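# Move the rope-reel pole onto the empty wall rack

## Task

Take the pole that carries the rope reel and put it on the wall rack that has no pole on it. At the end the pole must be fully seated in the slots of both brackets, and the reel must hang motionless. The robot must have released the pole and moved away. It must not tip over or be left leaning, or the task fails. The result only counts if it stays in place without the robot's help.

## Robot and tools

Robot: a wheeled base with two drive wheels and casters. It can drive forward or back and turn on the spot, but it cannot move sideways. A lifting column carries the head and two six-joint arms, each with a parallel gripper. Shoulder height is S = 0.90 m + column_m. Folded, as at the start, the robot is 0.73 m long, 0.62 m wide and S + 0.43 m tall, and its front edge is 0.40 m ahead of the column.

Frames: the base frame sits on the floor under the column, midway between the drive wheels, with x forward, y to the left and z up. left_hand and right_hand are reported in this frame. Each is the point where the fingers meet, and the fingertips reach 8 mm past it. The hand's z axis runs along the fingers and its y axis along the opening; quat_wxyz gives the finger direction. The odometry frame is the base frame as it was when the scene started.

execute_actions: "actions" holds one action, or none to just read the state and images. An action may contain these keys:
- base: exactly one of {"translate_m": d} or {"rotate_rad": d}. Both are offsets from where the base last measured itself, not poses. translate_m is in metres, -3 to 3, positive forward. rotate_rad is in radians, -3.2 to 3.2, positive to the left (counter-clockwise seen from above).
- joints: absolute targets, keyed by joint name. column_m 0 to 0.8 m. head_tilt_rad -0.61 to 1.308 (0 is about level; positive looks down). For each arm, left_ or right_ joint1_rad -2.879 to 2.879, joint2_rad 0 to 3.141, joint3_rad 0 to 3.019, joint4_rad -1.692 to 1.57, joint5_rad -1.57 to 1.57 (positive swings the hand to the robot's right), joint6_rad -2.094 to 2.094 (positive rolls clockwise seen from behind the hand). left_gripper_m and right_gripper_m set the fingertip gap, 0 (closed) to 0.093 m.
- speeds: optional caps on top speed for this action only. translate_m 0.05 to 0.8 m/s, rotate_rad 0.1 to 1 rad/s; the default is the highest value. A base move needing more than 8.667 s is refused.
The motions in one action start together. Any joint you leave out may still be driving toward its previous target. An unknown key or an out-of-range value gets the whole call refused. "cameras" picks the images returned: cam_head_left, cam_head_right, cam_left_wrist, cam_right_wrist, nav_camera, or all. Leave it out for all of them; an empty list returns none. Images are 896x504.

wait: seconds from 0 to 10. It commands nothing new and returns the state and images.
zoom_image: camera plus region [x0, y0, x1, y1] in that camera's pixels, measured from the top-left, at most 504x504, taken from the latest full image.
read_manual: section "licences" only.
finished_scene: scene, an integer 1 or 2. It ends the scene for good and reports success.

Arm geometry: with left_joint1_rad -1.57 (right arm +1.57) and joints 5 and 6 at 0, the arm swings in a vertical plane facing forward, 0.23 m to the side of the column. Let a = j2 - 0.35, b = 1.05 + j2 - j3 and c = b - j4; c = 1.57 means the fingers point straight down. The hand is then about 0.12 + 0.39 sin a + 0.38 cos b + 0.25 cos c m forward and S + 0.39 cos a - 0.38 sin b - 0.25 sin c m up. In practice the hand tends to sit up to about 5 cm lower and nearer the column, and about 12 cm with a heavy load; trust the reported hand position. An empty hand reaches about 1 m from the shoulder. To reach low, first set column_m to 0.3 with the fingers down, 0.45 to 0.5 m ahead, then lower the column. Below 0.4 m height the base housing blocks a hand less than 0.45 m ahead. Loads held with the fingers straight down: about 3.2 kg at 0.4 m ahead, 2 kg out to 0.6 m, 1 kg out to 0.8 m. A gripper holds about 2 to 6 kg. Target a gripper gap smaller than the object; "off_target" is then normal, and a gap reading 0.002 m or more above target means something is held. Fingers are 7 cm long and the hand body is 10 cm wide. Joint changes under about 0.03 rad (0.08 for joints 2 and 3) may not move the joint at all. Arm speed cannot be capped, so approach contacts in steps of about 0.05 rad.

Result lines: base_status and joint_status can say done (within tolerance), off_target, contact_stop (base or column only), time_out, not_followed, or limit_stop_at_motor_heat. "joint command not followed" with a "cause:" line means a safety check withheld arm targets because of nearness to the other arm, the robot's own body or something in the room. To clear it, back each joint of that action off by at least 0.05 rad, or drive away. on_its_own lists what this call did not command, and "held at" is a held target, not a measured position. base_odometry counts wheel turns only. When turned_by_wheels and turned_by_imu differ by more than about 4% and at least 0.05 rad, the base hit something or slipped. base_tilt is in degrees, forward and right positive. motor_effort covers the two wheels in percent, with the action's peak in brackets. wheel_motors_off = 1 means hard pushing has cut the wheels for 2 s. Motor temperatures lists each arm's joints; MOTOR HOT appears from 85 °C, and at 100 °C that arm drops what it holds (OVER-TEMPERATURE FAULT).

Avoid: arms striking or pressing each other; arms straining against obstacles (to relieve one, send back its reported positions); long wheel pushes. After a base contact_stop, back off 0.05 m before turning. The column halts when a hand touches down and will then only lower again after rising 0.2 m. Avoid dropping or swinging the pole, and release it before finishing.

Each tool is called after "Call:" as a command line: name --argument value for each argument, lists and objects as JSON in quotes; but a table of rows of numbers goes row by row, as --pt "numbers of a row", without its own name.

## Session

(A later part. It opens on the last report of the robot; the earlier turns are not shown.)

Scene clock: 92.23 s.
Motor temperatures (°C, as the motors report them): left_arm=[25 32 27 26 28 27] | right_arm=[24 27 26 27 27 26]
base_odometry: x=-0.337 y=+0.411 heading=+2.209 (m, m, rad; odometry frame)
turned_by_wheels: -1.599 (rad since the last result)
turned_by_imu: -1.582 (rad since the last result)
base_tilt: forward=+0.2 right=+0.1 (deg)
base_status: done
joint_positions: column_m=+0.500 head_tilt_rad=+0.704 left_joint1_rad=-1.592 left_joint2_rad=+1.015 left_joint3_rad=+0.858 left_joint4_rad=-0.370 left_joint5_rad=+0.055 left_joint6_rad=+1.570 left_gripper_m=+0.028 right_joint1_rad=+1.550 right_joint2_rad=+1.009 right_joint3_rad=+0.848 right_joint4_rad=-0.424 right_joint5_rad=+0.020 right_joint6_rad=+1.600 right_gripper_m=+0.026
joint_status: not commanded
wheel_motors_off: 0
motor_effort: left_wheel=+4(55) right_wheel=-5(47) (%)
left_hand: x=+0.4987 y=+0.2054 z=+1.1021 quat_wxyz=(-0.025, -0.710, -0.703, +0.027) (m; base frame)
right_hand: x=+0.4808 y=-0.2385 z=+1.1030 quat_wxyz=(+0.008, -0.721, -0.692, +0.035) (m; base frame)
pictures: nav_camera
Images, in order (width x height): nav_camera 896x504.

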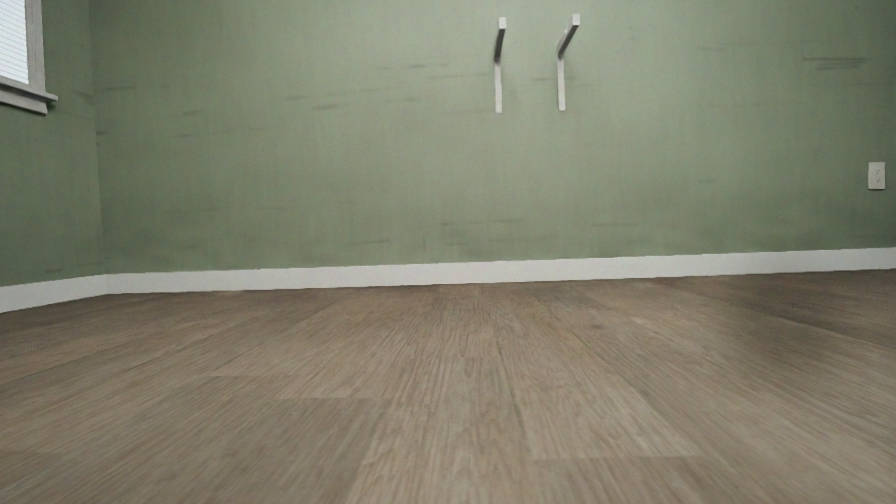

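Call:
execute_actions --actions '[{"base":{"rotate_rad":-0.3}}]' --cameras '[]'

Call:
execute_actions --actions '[{"base":{"translate_m":1.35}}]' --cameras '[]'

Call:
execute_actions --actions '[{"base":{"rotate_rad":0.3}}]' --cameras '["cam_head_left","nav_camera"]'

Scene clock: 94.93 s.
Motor temperatures (°C, as the motors report them): left_arm=[25 32 27 26 28 27] | right_arm=[24 27 26 27 27 26]
base_odometry: x=-0.337 y=+0.411 heading=+1.910 (m, m, rad; odometry frame)
turned_by_wheels: -0.299 (rad since the last result)
turned_by_imu: -0.297 (rad since the last result)
base_tilt: forward=+0.1 right=+0.2 (deg)
base_status: done
joint_positions: column_m=+0.500 head_tilt_rad=+0.704 left_joint1_rad=-1.591 left_joint2_rad=+1.015 left_joint3_rad=+0.858 left_joint4_rad=-0.370 left_joint5_rad=+0.055 left_joint6_rad=+1.570 left_gripper_m=+0.028 right_joint1_rad=+1.550 right_joint2_rad=+1.009 right_joint3_rad=+0.848 right_joint4_rad=-0.424 right_joint5_rad=+0.020 right_joint6_rad=+1.601 right_gripper_m=+0.026
joint_status: not commanded
wheel_motors_off: 0
motor_effort: left_wheel=+4(28) right_wheel=-5(28) (%)
left_hand: x=+0.4987 y=+0.2056 z=+1.1021 quat_wxyz=(-0.025, -0.710, -0.704, +0.027) (m; base frame)
right_hand: x=+0.4808 y=-0.2383 z=+1.1030 quat_wxyz=(+0.008, -0.721, -0.692, +0.035) (m; base frame)
pictures: none
No camera images: the call's "cameras" was empty. Leave "cameras" out to get every camera's image.

Scene clock: 98.70 s.
Motor temperatures (°C, as the motors report them): left_arm=[25 32 27 26 29 27] | right_arm=[24 28 26 27 27 26]
base_odometry: x=-0.786 y=+1.684 heading=+1.909 (m, m, rad; odometry frame)
turned_by_wheels: -0.001 (rad since the last result)
turned_by_imu: -0.002 (rad since the last result)
base_tilt: forward=+0.2 right=+0.1 (deg)
base_status: done
joint_positions: column_m=+0.500 head_tilt_rad=+0.704 left_joint1_rad=-1.591 left_joint2_rad=+1.015 left_joint3_rad=+0.857 left_joint4_rad=-0.370 left_joint5_rad=+0.055 left_joint6_rad=+1.569 left_gripper_m=+0.028 right_joint1_rad=+1.550 right_joint2_rad=+1.010 right_joint3_rad=+0.848 right_joint4_rad=-0.425 right_joint5_rad=+0.020 right_joint6_rad=+1.600 right_gripper_m=+0.026
joint_status: not commanded
wheel_motors_off: 0
motor_effort: left_wheel=-1(53) right_wheel=+1(53) (%)
left_hand: x=+0.4975 y=+0.2056 z=+1.1017 quat_wxyz=(-0.024, -0.710, -0.704, +0.028) (m; base frame)
right_hand: x=+0.4805 y=-0.2383 z=+1.1027 quat_wxyz=(+0.009, -0.720, -0.693, +0.036) (m; base frame)
pictures: none
No camera images: the call's "cameras" was empty. Leave "cameras" out to get every camera's image.

Scene clock: 100.33 s.
Motor temperatures (°C, as the motors report them): left_arm=[25 32 27 26 30 27] | right_arm=[24 28 26 27 27 26]
base_odometry: x=-0.786 y=+1.684 heading=+2.208 (m, m, rad; odometry frame)
turned_by_wheels: +0.298 (rad since the last result)
turned_by_imu: +0.293 (rad since the last result)
base_tilt: forward=+0.2 right=+0.1 (deg)
base_status: done
joint_positions: column_m=+0.500 head_tilt_rad=+0.704 left_joint1_rad=-1.590 left_joint2_rad=+1.015 left_joint3_rad=+0.857 left_joint4_rad=-0.370 left_joint5_rad=+0.056 left_joint6_rad=+1.569 left_gripper_m=+0.028 right_joint1_rad=+1.551 right_joint2_rad=+1.010 right_joint3_rad=+0.848 right_joint4_rad=-0.425 right_joint5_rad=+0.021 right_joint6_rad=+1.600 right_gripper_m=+0.026
joint_status: not commanded
wheel_motors_off: 0
motor_effort: left_wheel=-3(53) right_wheel=+2(38) (%)
left_hand: x=+0.4975 y=+0.2057 z=+1.1017 quat_wxyz=(-0.024, -0.710, -0.704, +0.028) (m; base frame)
right_hand: x=+0.4805 y=-0.2380 z=+1.1027 quat_wxyz=(+0.009, -0.720, -0.693, +0.036) (m; base frame)
pictures: cam_head_left, nav_camera
camera_calibration (this result's frames):
cam_head_left: T_world_to_cam=[[-0.00625245, -0.999929, 0.0101055, 0.0380731], [-0.706625, -0.00273251, -0.707583, 1.08757], [0.707561, -0.0115649, -0.706558, 0.947089], [0, 0, 0, 1]] pos_world=[0.098617, 0.0519952, 1.43833]
Images, in order (width x height): cam_head_left 896x504, nav_camera 896x504.

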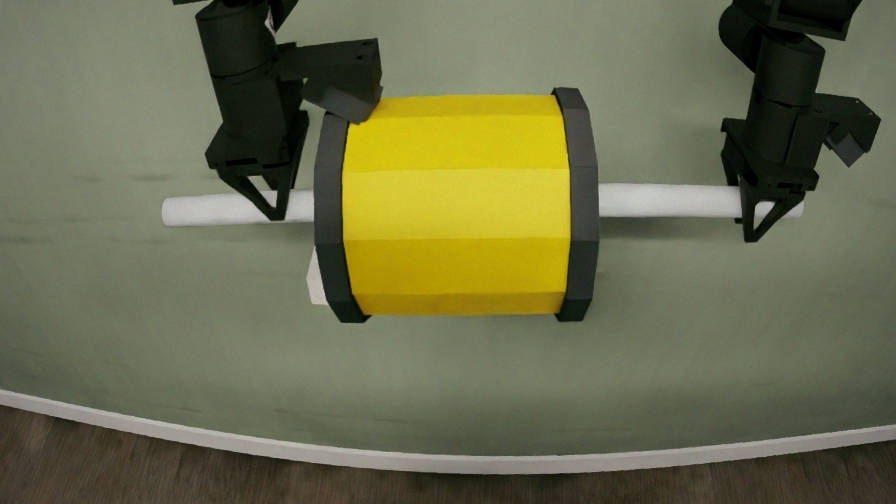

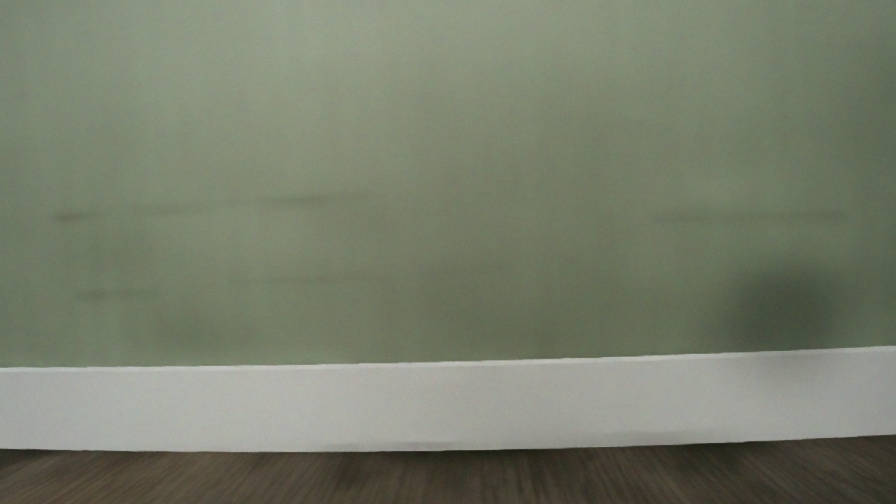

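Call:
execute_actions --actions '[{"base":{"translate_m":0.085}}]' --cameras '["cam_head_left"]'

Scene clock: 103.00 s.
Motor temperatures (°C, as the motors report them): left_arm=[25 32 27 26 30 27] | right_arm=[24 28 26 27 27 26]
base_odometry: x=-0.837 y=+1.752 heading=+2.209 (m, m, rad; odometry frame)
turned_by_wheels: +0.001 (rad since the last result)
turned_by_imu: +0.001 (rad since the last result)
base_tilt: forward=+0.2 right=+0.1 (deg)
base_status: done
joint_positions: column_m=+0.500 head_tilt_rad=+0.704 left_joint1_rad=-1.590 left_joint2_rad=+1.018 left_joint3_rad=+0.857 left_joint4_rad=-0.371 left_joint5_rad=+0.056 left_joint6_rad=+1.569 left_gripper_m=+0.028 right_joint1_rad=+1.551 right_joint2_rad=+1.012 right_joint3_rad=+0.848 right_joint4_rad=-0.425 right_joint5_rad=+0.021 right_joint6_rad=+1.600 right_gripper_m=+0.026
joint_status: not commanded
wheel_motors_off: 0
motor_effort: left_wheel=+0(53) right_wheel=-1(47) (%)
left_hand: x=+0.4967 y=+0.2057 z=+1.1009 quat_wxyz=(-0.023, -0.710, -0.704, +0.029) (m; base frame)
right_hand: x=+0.4796 y=-0.2380 z=+1.1019 quat_wxyz=(+0.010, -0.720, -0.693, +0.037) (m; base frame)
pictures: cam_head_left
camera_calibration (this result's frames):
cam_head_left: T_world_to_cam=[[-0.00625246, -0.999929, 0.0101055, 0.0380731], [-0.706625, -0.00273251, -0.707583, 1.08757], [0.707561, -0.0115649, -0.706558, 0.947089], [0, 0, 0, 1]] pos_world=[0.098617, 0.0519952, 1.43833]
Images, in order (width x height): cam_head_left 896x504.

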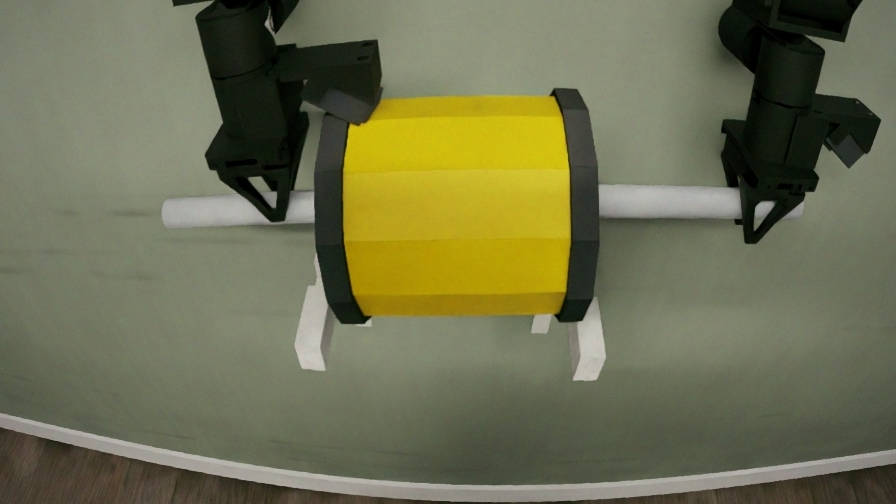

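Close enough (2 cm off laterally).

Call:
execute_actions --actions '[{"joints":{"column_m":0.35}}]' --cameras '[]'

Scene clock: 103.87 s.
Motor temperatures (°C, as the motors report them): left_arm=[25 32 27 26 30 27] | right_arm=[24 28 26 27 27 26]
base_odometry: x=-0.837 y=+1.752 heading=+2.209 (m, m, rad; odometry frame)
turned_by_wheels: +0.000 (rad since the last result)
turned_by_imu: +0.000 (rad since the last result)
base_tilt: forward=+0.2 right=+0.1 (deg)
base_status: not commanded
joint_positions: column_m=+0.500 head_tilt_rad=+0.704 left_joint1_rad=-1.590 left_joint2_rad=+1.018 left_joint3_rad=+0.857 left_joint4_rad=-0.371 left_joint5_rad=+0.056 left_joint6_rad=+1.569 left_gripper_m=+0.028 right_joint1_rad=+1.551 right_joint2_rad=+1.012 right_joint3_rad=+0.848 right_joint4_rad=-0.425 right_joint5_rad=+0.021 right_joint6_rad=+1.600 right_gripper_m=+0.026
joint_status: column_m contact_stop (moved +0.000 of -0.150)
wheel_motors_off: 0
on_its_own: column_m is held at +0.500, not at your +0.350, since a contact_stop
motor_effort: left_wheel=+3(2) right_wheel=-1(1) (%)
left_hand: x=+0.4967 y=+0.2057 z=+1.1009 quat_wxyz=(-0.023, -0.710, -0.704, +0.029) (m; base frame)
right_hand: x=+0.4796 y=-0.2380 z=+1.1019 quat_wxyz=(+0.010, -0.720, -0.693, +0.037) (m; base frame)
pictures: none
No camera images: the call's "cameras" was empty. Leave "cameras" out to get every camera's image.

Call:
execute_actions --actions '[{"joints":{"column_m":0.56}}]' --cameras '[]'

Call:
execute_actions --actions '[{"joints":{"column_m":0.35}}]' --cameras '[]'

Scene clock: 105.90 s.
Motor temperatures (°C, as the motors report them): left_arm=[25 32 27 26 31 27] | right_arm=[24 28 26 27 27 26]
base_odometry: x=-0.837 y=+1.752 heading=+2.209 (m, m, rad; odometry frame)
turned_by_wheels: +0.000 (rad since the last result)
turned_by_imu: -0.001 (rad since the last result)
base_tilt: forward=+0.2 right=+0.1 (deg)
base_status: not commanded
joint_positions: column_m=+0.560 head_tilt_rad=+0.704 left_joint1_rad=-1.590 left_joint2_rad=+1.018 left_joint3_rad=+0.857 left_joint4_rad=-0.371 left_joint5_rad=+0.056 left_joint6_rad=+1.569 left_gripper_m=+0.028 right_joint1_rad=+1.551 right_joint2_rad=+1.012 right_joint3_rad=+0.848 right_joint4_rad=-0.425 right_joint5_rad=+0.021 right_joint6_rad=+1.600 right_gripper_m=+0.026
joint_status: all done
wheel_motors_off: 0
motor_effort: left_wheel=+3(3) right_wheel=-1(1) (%)
left_hand: x=+0.4967 y=+0.2057 z=+1.1609 quat_wxyz=(-0.023, -0.710, -0.704, +0.029) (m; base frame)
right_hand: x=+0.4796 y=-0.2380 z=+1.1619 quat_wxyz=(+0.010, -0.720, -0.693, +0.037) (m; base frame)
pictures: none
No camera images: the call's "cameras" was empty. Leave "cameras" out to get every camera's image.

Scene clock: 109.17 s.
Motor temperatures (°C, as the motors report them): left_arm=[25 32 27 26 31 27] | right_arm=[24 28 26 27 27 26]
base_odometry: x=-0.837 y=+1.752 heading=+2.209 (m, m, rad; odometry frame)
turned_by_wheels: +0.000 (rad since the last result)
turned_by_imu: -0.001 (rad since the last result)
base_tilt: forward=+0.2 right=+0.2 (deg)
base_status: not commanded
joint_positions: column_m=+0.351 head_tilt_rad=+0.704 left_joint1_rad=-1.590 left_joint2_rad=+0.919 left_joint3_rad=+0.858 left_joint4_rad=-0.417 left_joint5_rad=+0.027 left_joint6_rad=+1.575 left_gripper_m=+0.028 right_joint1_rad=+1.555 right_joint2_rad=+0.978 right_joint3_rad=+0.851 right_joint4_rad=-0.419 right_joint5_rad=-0.001 right_joint6_rad=+1.607 right_gripper_m=+0.026
joint_status: column_m contact_stop (moved -0.209 of -0.210)
wheel_motors_off: 0
motor_effort: left_wheel=+4(4) right_wheel=+3(5) (%)
left_hand: x=+0.5136 y=+0.2111 z=+0.9894 quat_wxyz=(-0.031, -0.712, -0.702, +0.000) (m; base frame)
right_hand: x=+0.4929 y=-0.2324 z=+0.9660 quat_wxyz=(+0.003, -0.722, -0.691, +0.012) (m; base frame)
pictures: none
No camera images: the call's "cameras" was empty. Leave "cameras" out to get every camera's image.

Call:
execute_actions --actions '[{"joints":{"left_gripper_m":0.09,"right_gripper_m":0.09}}]' --cameras '[]'

Call:
execute_actions --actions '[{"joints":{"column_m":0.52}}]' --cameras '[]'

Call:
execute_actions --actions '[{"base":{"translate_m":-0.5}}]' --cameras '[]'

Call:
wait --seconds 5

Call:
finished_scene --scene 2

Scene clock: 111.20 s.
Motor temperatures (°C, as the motors report them): left_arm=[25 32 27 26 30 27] | right_arm=[24 28 26 27 27 26]
base_odometry: x=-0.837 y=+1.752 heading=+2.209 (m, m, rad; odometry frame)
turned_by_wheels: +0.000 (rad since the last result)
turned_by_imu: -0.001 (rad since the last result)
base_tilt: forward=+0.2 right=+0.1 (deg)
base_status: not commanded
joint_positions: column_m=+0.351 head_tilt_rad=+0.704 left_joint1_rad=-1.593 left_joint2_rad=+0.927 left_joint3_rad=+0.858 left_joint4_rad=-0.408 left_joint5_rad=+0.037 left_joint6_rad=+1.575 left_gripper_m=+0.090 right_joint1_rad=+1.560 right_joint2_rad=+0.959 right_joint3_rad=+0.851 right_joint4_rad=-0.420 right_joint5_rad=-0.001 right_joint6_rad=+1.580 right_gripper_m=+0.090
joint_status: all done
wheel_motors_off: 0
motor_effort: left_wheel=+3(5) right_wheel=+0(4) (%)
left_hand: x=+0.5141 y=+0.2081 z=+0.9868 quat_wxyz=(-0.036, -0.712, -0.701, +0.004) (m; base frame)
right_hand: x=+0.4980 y=-0.2302 z=+0.9728 quat_wxyz=(-0.001, -0.712, -0.702, +0.005) (m; base frame)
pictures: none
No camera images: the call's "cameras" was empty. Leave "cameras" out to get every camera's image.

Scene clock: 114.00 s.
Motor temperatures (°C, as the motors report them): left_arm=[25 32 27 26 30 27] | right_arm=[24 28 26 27 27 26]
base_odometry: x=-0.837 y=+1.752 heading=+2.209 (m, m, rad; odometry frame)
turned_by_wheels: +0.000 (rad since the last result)
turned_by_imu: -0.001 (rad since the last result)
base_tilt: forward=+0.2 right=+0.1 (deg)
base_status: not commanded
joint_positions: column_m=+0.520 head_tilt_rad=+0.704 left_joint1_rad=-1.578 left_joint2_rad=+0.990 left_joint3_rad=+0.858 left_joint4_rad=-0.398 left_joint5_rad=+0.003 left_joint6_rad=+1.575 left_gripper_m=+0.090 right_joint1_rad=+1.560 right_joint2_rad=+0.959 right_joint3_rad=+0.851 right_joint4_rad=-0.420 right_joint5_rad=-0.001 right_joint6_rad=+1.580 right_gripper_m=+0.090
joint_status: all done
wheel_motors_off: 0
motor_effort: left_wheel=+3(3) right_wheel=-1(0) (%)
left_hand: x=+0.4992 y=+0.2206 z=+1.1309 quat_wxyz=(-0.001, -0.710, -0.704, +0.005) (m; base frame)
right_hand: x=+0.4981 y=-0.2302 z=+1.1415 quat_wxyz=(-0.001, -0.712, -0.702, +0.005) (m; base frame)
pictures: none
No camera images: the call's "cameras" was empty. Leave "cameras" out to get every camera's image.

Scene clock: 116.53 s.
Motor temperatures (°C, as the motors report them): left_arm=[25 32 27 26 29 27] | right_arm=[24 28 26 27 27 26]
base_odometry: x=-0.539 y=+1.351 heading=+2.210 (m, m, rad; odometry frame)
turned_by_wheels: +0.001 (rad since the last result)
turned_by_imu: +0.000 (rad since the last result)
base_tilt: forward=+0.2 right=+0.1 (deg)
base_status: done
joint_positions: column_m=+0.520 head_tilt_rad=+0.704 left_joint1_rad=-1.578 left_joint2_rad=+0.991 left_joint3_rad=+0.858 left_joint4_rad=-0.394 left_joint5_rad=+0.002 left_joint6_rad=+1.575 left_gripper_m=+0.090 right_joint1_rad=+1.560 right_joint2_rad=+0.957 right_joint3_rad=+0.851 right_joint4_rad=-0.424 right_joint5_rad=-0.001 right_joint6_rad=+1.579 right_gripper_m=+0.090
joint_status: not commanded
wheel_motors_off: 0
motor_effort: left_wheel=+2(64) right_wheel=-2(52) (%)
left_hand: x=+0.4994 y=+0.2207 z=+1.1304 quat_wxyz=(-0.002, -0.710, -0.704, +0.005) (m; base frame)
right_hand: x=+0.4975 y=-0.2300 z=+1.1421 quat_wxyz=(+0.000, -0.712, -0.702, +0.006) (m; base frame)
pictures: none
No camera images: the call's "cameras" was empty. Leave "cameras" out to get every camera's image.

Scene clock: 121.53 s.
Motor temperatures (°C, as the motors report them): left_arm=[25 32 27 26 28 27] | right_arm=[24 27 26 27 27 26]
base_odometry: x=-0.539 y=+1.351 heading=+2.210 (m, m, rad; odometry frame)
turned_by_wheels: +0.000 (rad since the last result)
turned_by_imu: -0.001 (rad since the last result)
base_tilt: forward=+0.1 right=+0.2 (deg)
base_status: done
joint_positions: column_m=+0.520 head_tilt_rad=+0.704 left_joint1_rad=-1.578 left_joint2_rad=+0.991 left_joint3_rad=+0.858 left_joint4_rad=-0.394 left_joint5_rad=+0.002 left_joint6_rad=+1.575 left_gripper_m=+0.090 right_joint1_rad=+1.560 right_joint2_rad=+0.957 right_joint3_rad=+0.851 right_joint4_rad=-0.424 right_joint5_rad=-0.001 right_joint6_rad=+1.579 right_gripper_m=+0.090
joint_status: not commanded
wheel_motors_off: 0
motor_effort: left_wheel=+2(64) right_wheel=-1(52) (%)
left_hand: x=+0.4994 y=+0.2207 z=+1.1304 quat_wxyz=(-0.002, -0.710, -0.704, +0.005) (m; base frame)
right_hand: x=+0.4975 y=-0.2300 z=+1.1421 quat_wxyz=(+0.000, -0.712, -0.702, +0.006) (m; base frame)
wait: 5.00 s; at rest by 0.27 s
pictures: cam_head_left, cam_head_right, cam_left_wrist, cam_right_wrist, nav_camera
camera_calibration (this result's frames):
cam_head_left: T_world_to_cam=[[-0.00625106, -0.999929, 0.0101063, 0.0378695], [-0.706722, -0.00273251, -0.707486, 1.10159], [0.707463, -0.0115649, -0.706655, 0.961383], [0, 0, 0, 1]] pos_world=[0.0986104, 0.0519952, 1.45834]
cam_head_right: T_world_to_cam=[[-0.00505504, -0.999192, 0.0398816, -0.109571], [-0.704804, -0.0247321, -0.708971, 1.10248], [0.709385, -0.0316926, -0.704109, 0.960807], [0, 0, 0, 1]] pos_world=[0.0948995, -0.0517653, 1.46251]
cam_left_wrist: T_world_to_cam=[[-0.99995, 0.0073861, 0.00680279, 0.486088], [0.00995858, 0.816342, 0.577483, -0.833146], [-0.00128806, 0.577522, -0.816374, 0.921476], [0, 0, 0, 1]] pos_world=[0.495547, 0.144369, 1.23009]
cam_right_wrist: T_world_to_cam=[[-0.999719, 0.0141097, 0.0190611, 0.476749], [0.0224787, 0.819926, 0.572028, -0.471583], [-0.00755759, 0.572295, -0.820013, 1.19267], [0, 0, 0, 1]] pos_world=[0.49623, -0.302624, 1.23868]
Images, in order (width x height): cam_head_left 896x504, cam_head_right 896x504, cam_left_wrist 896x504, cam_right_wrist 896x504, nav_camera 896x504.

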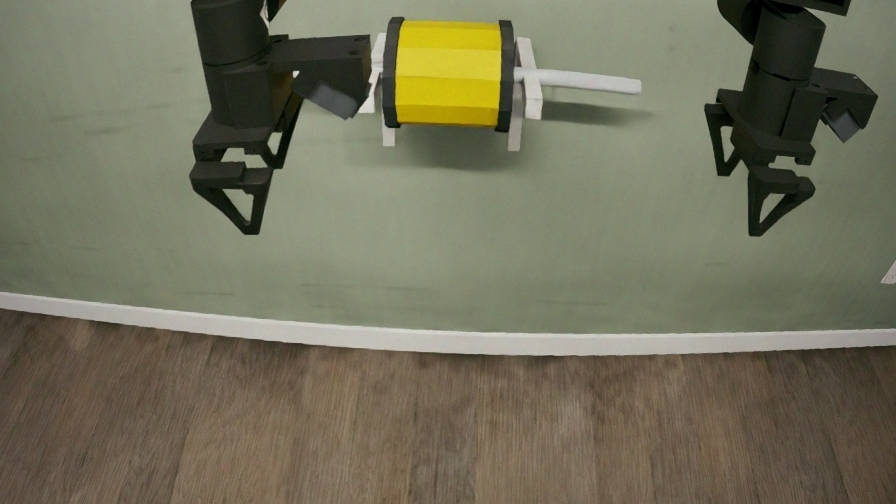

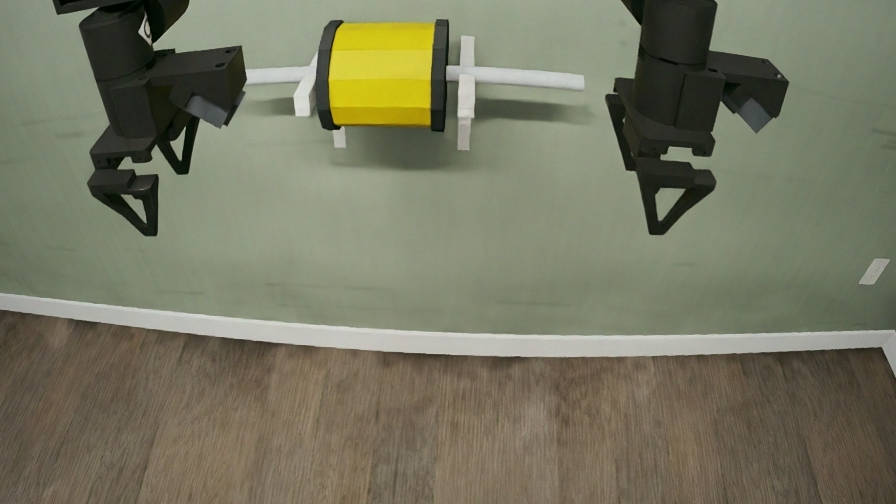

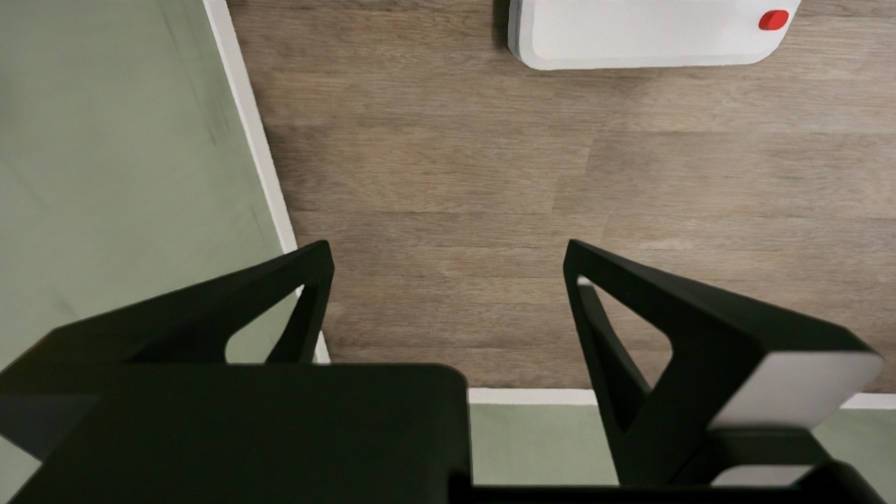

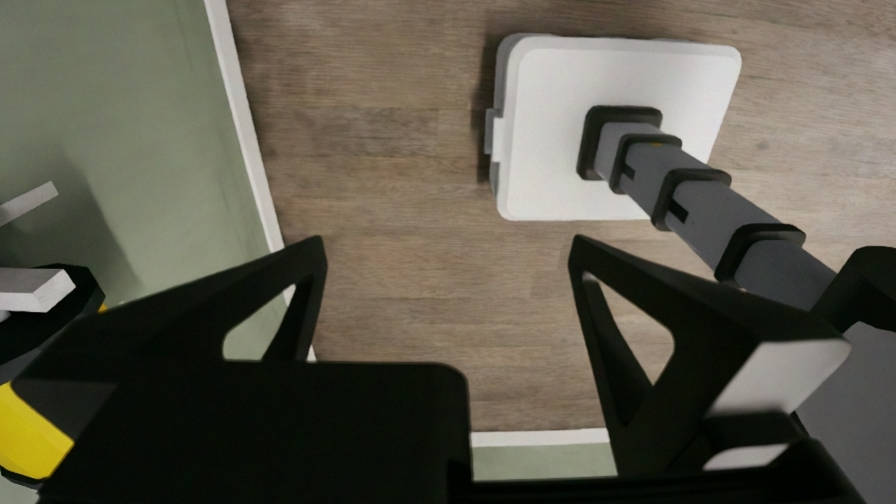

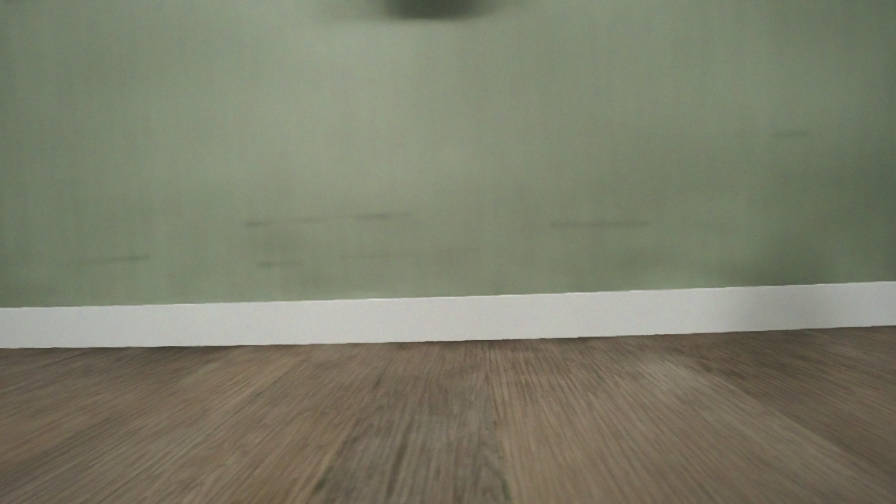

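The scene is finished: the task was done.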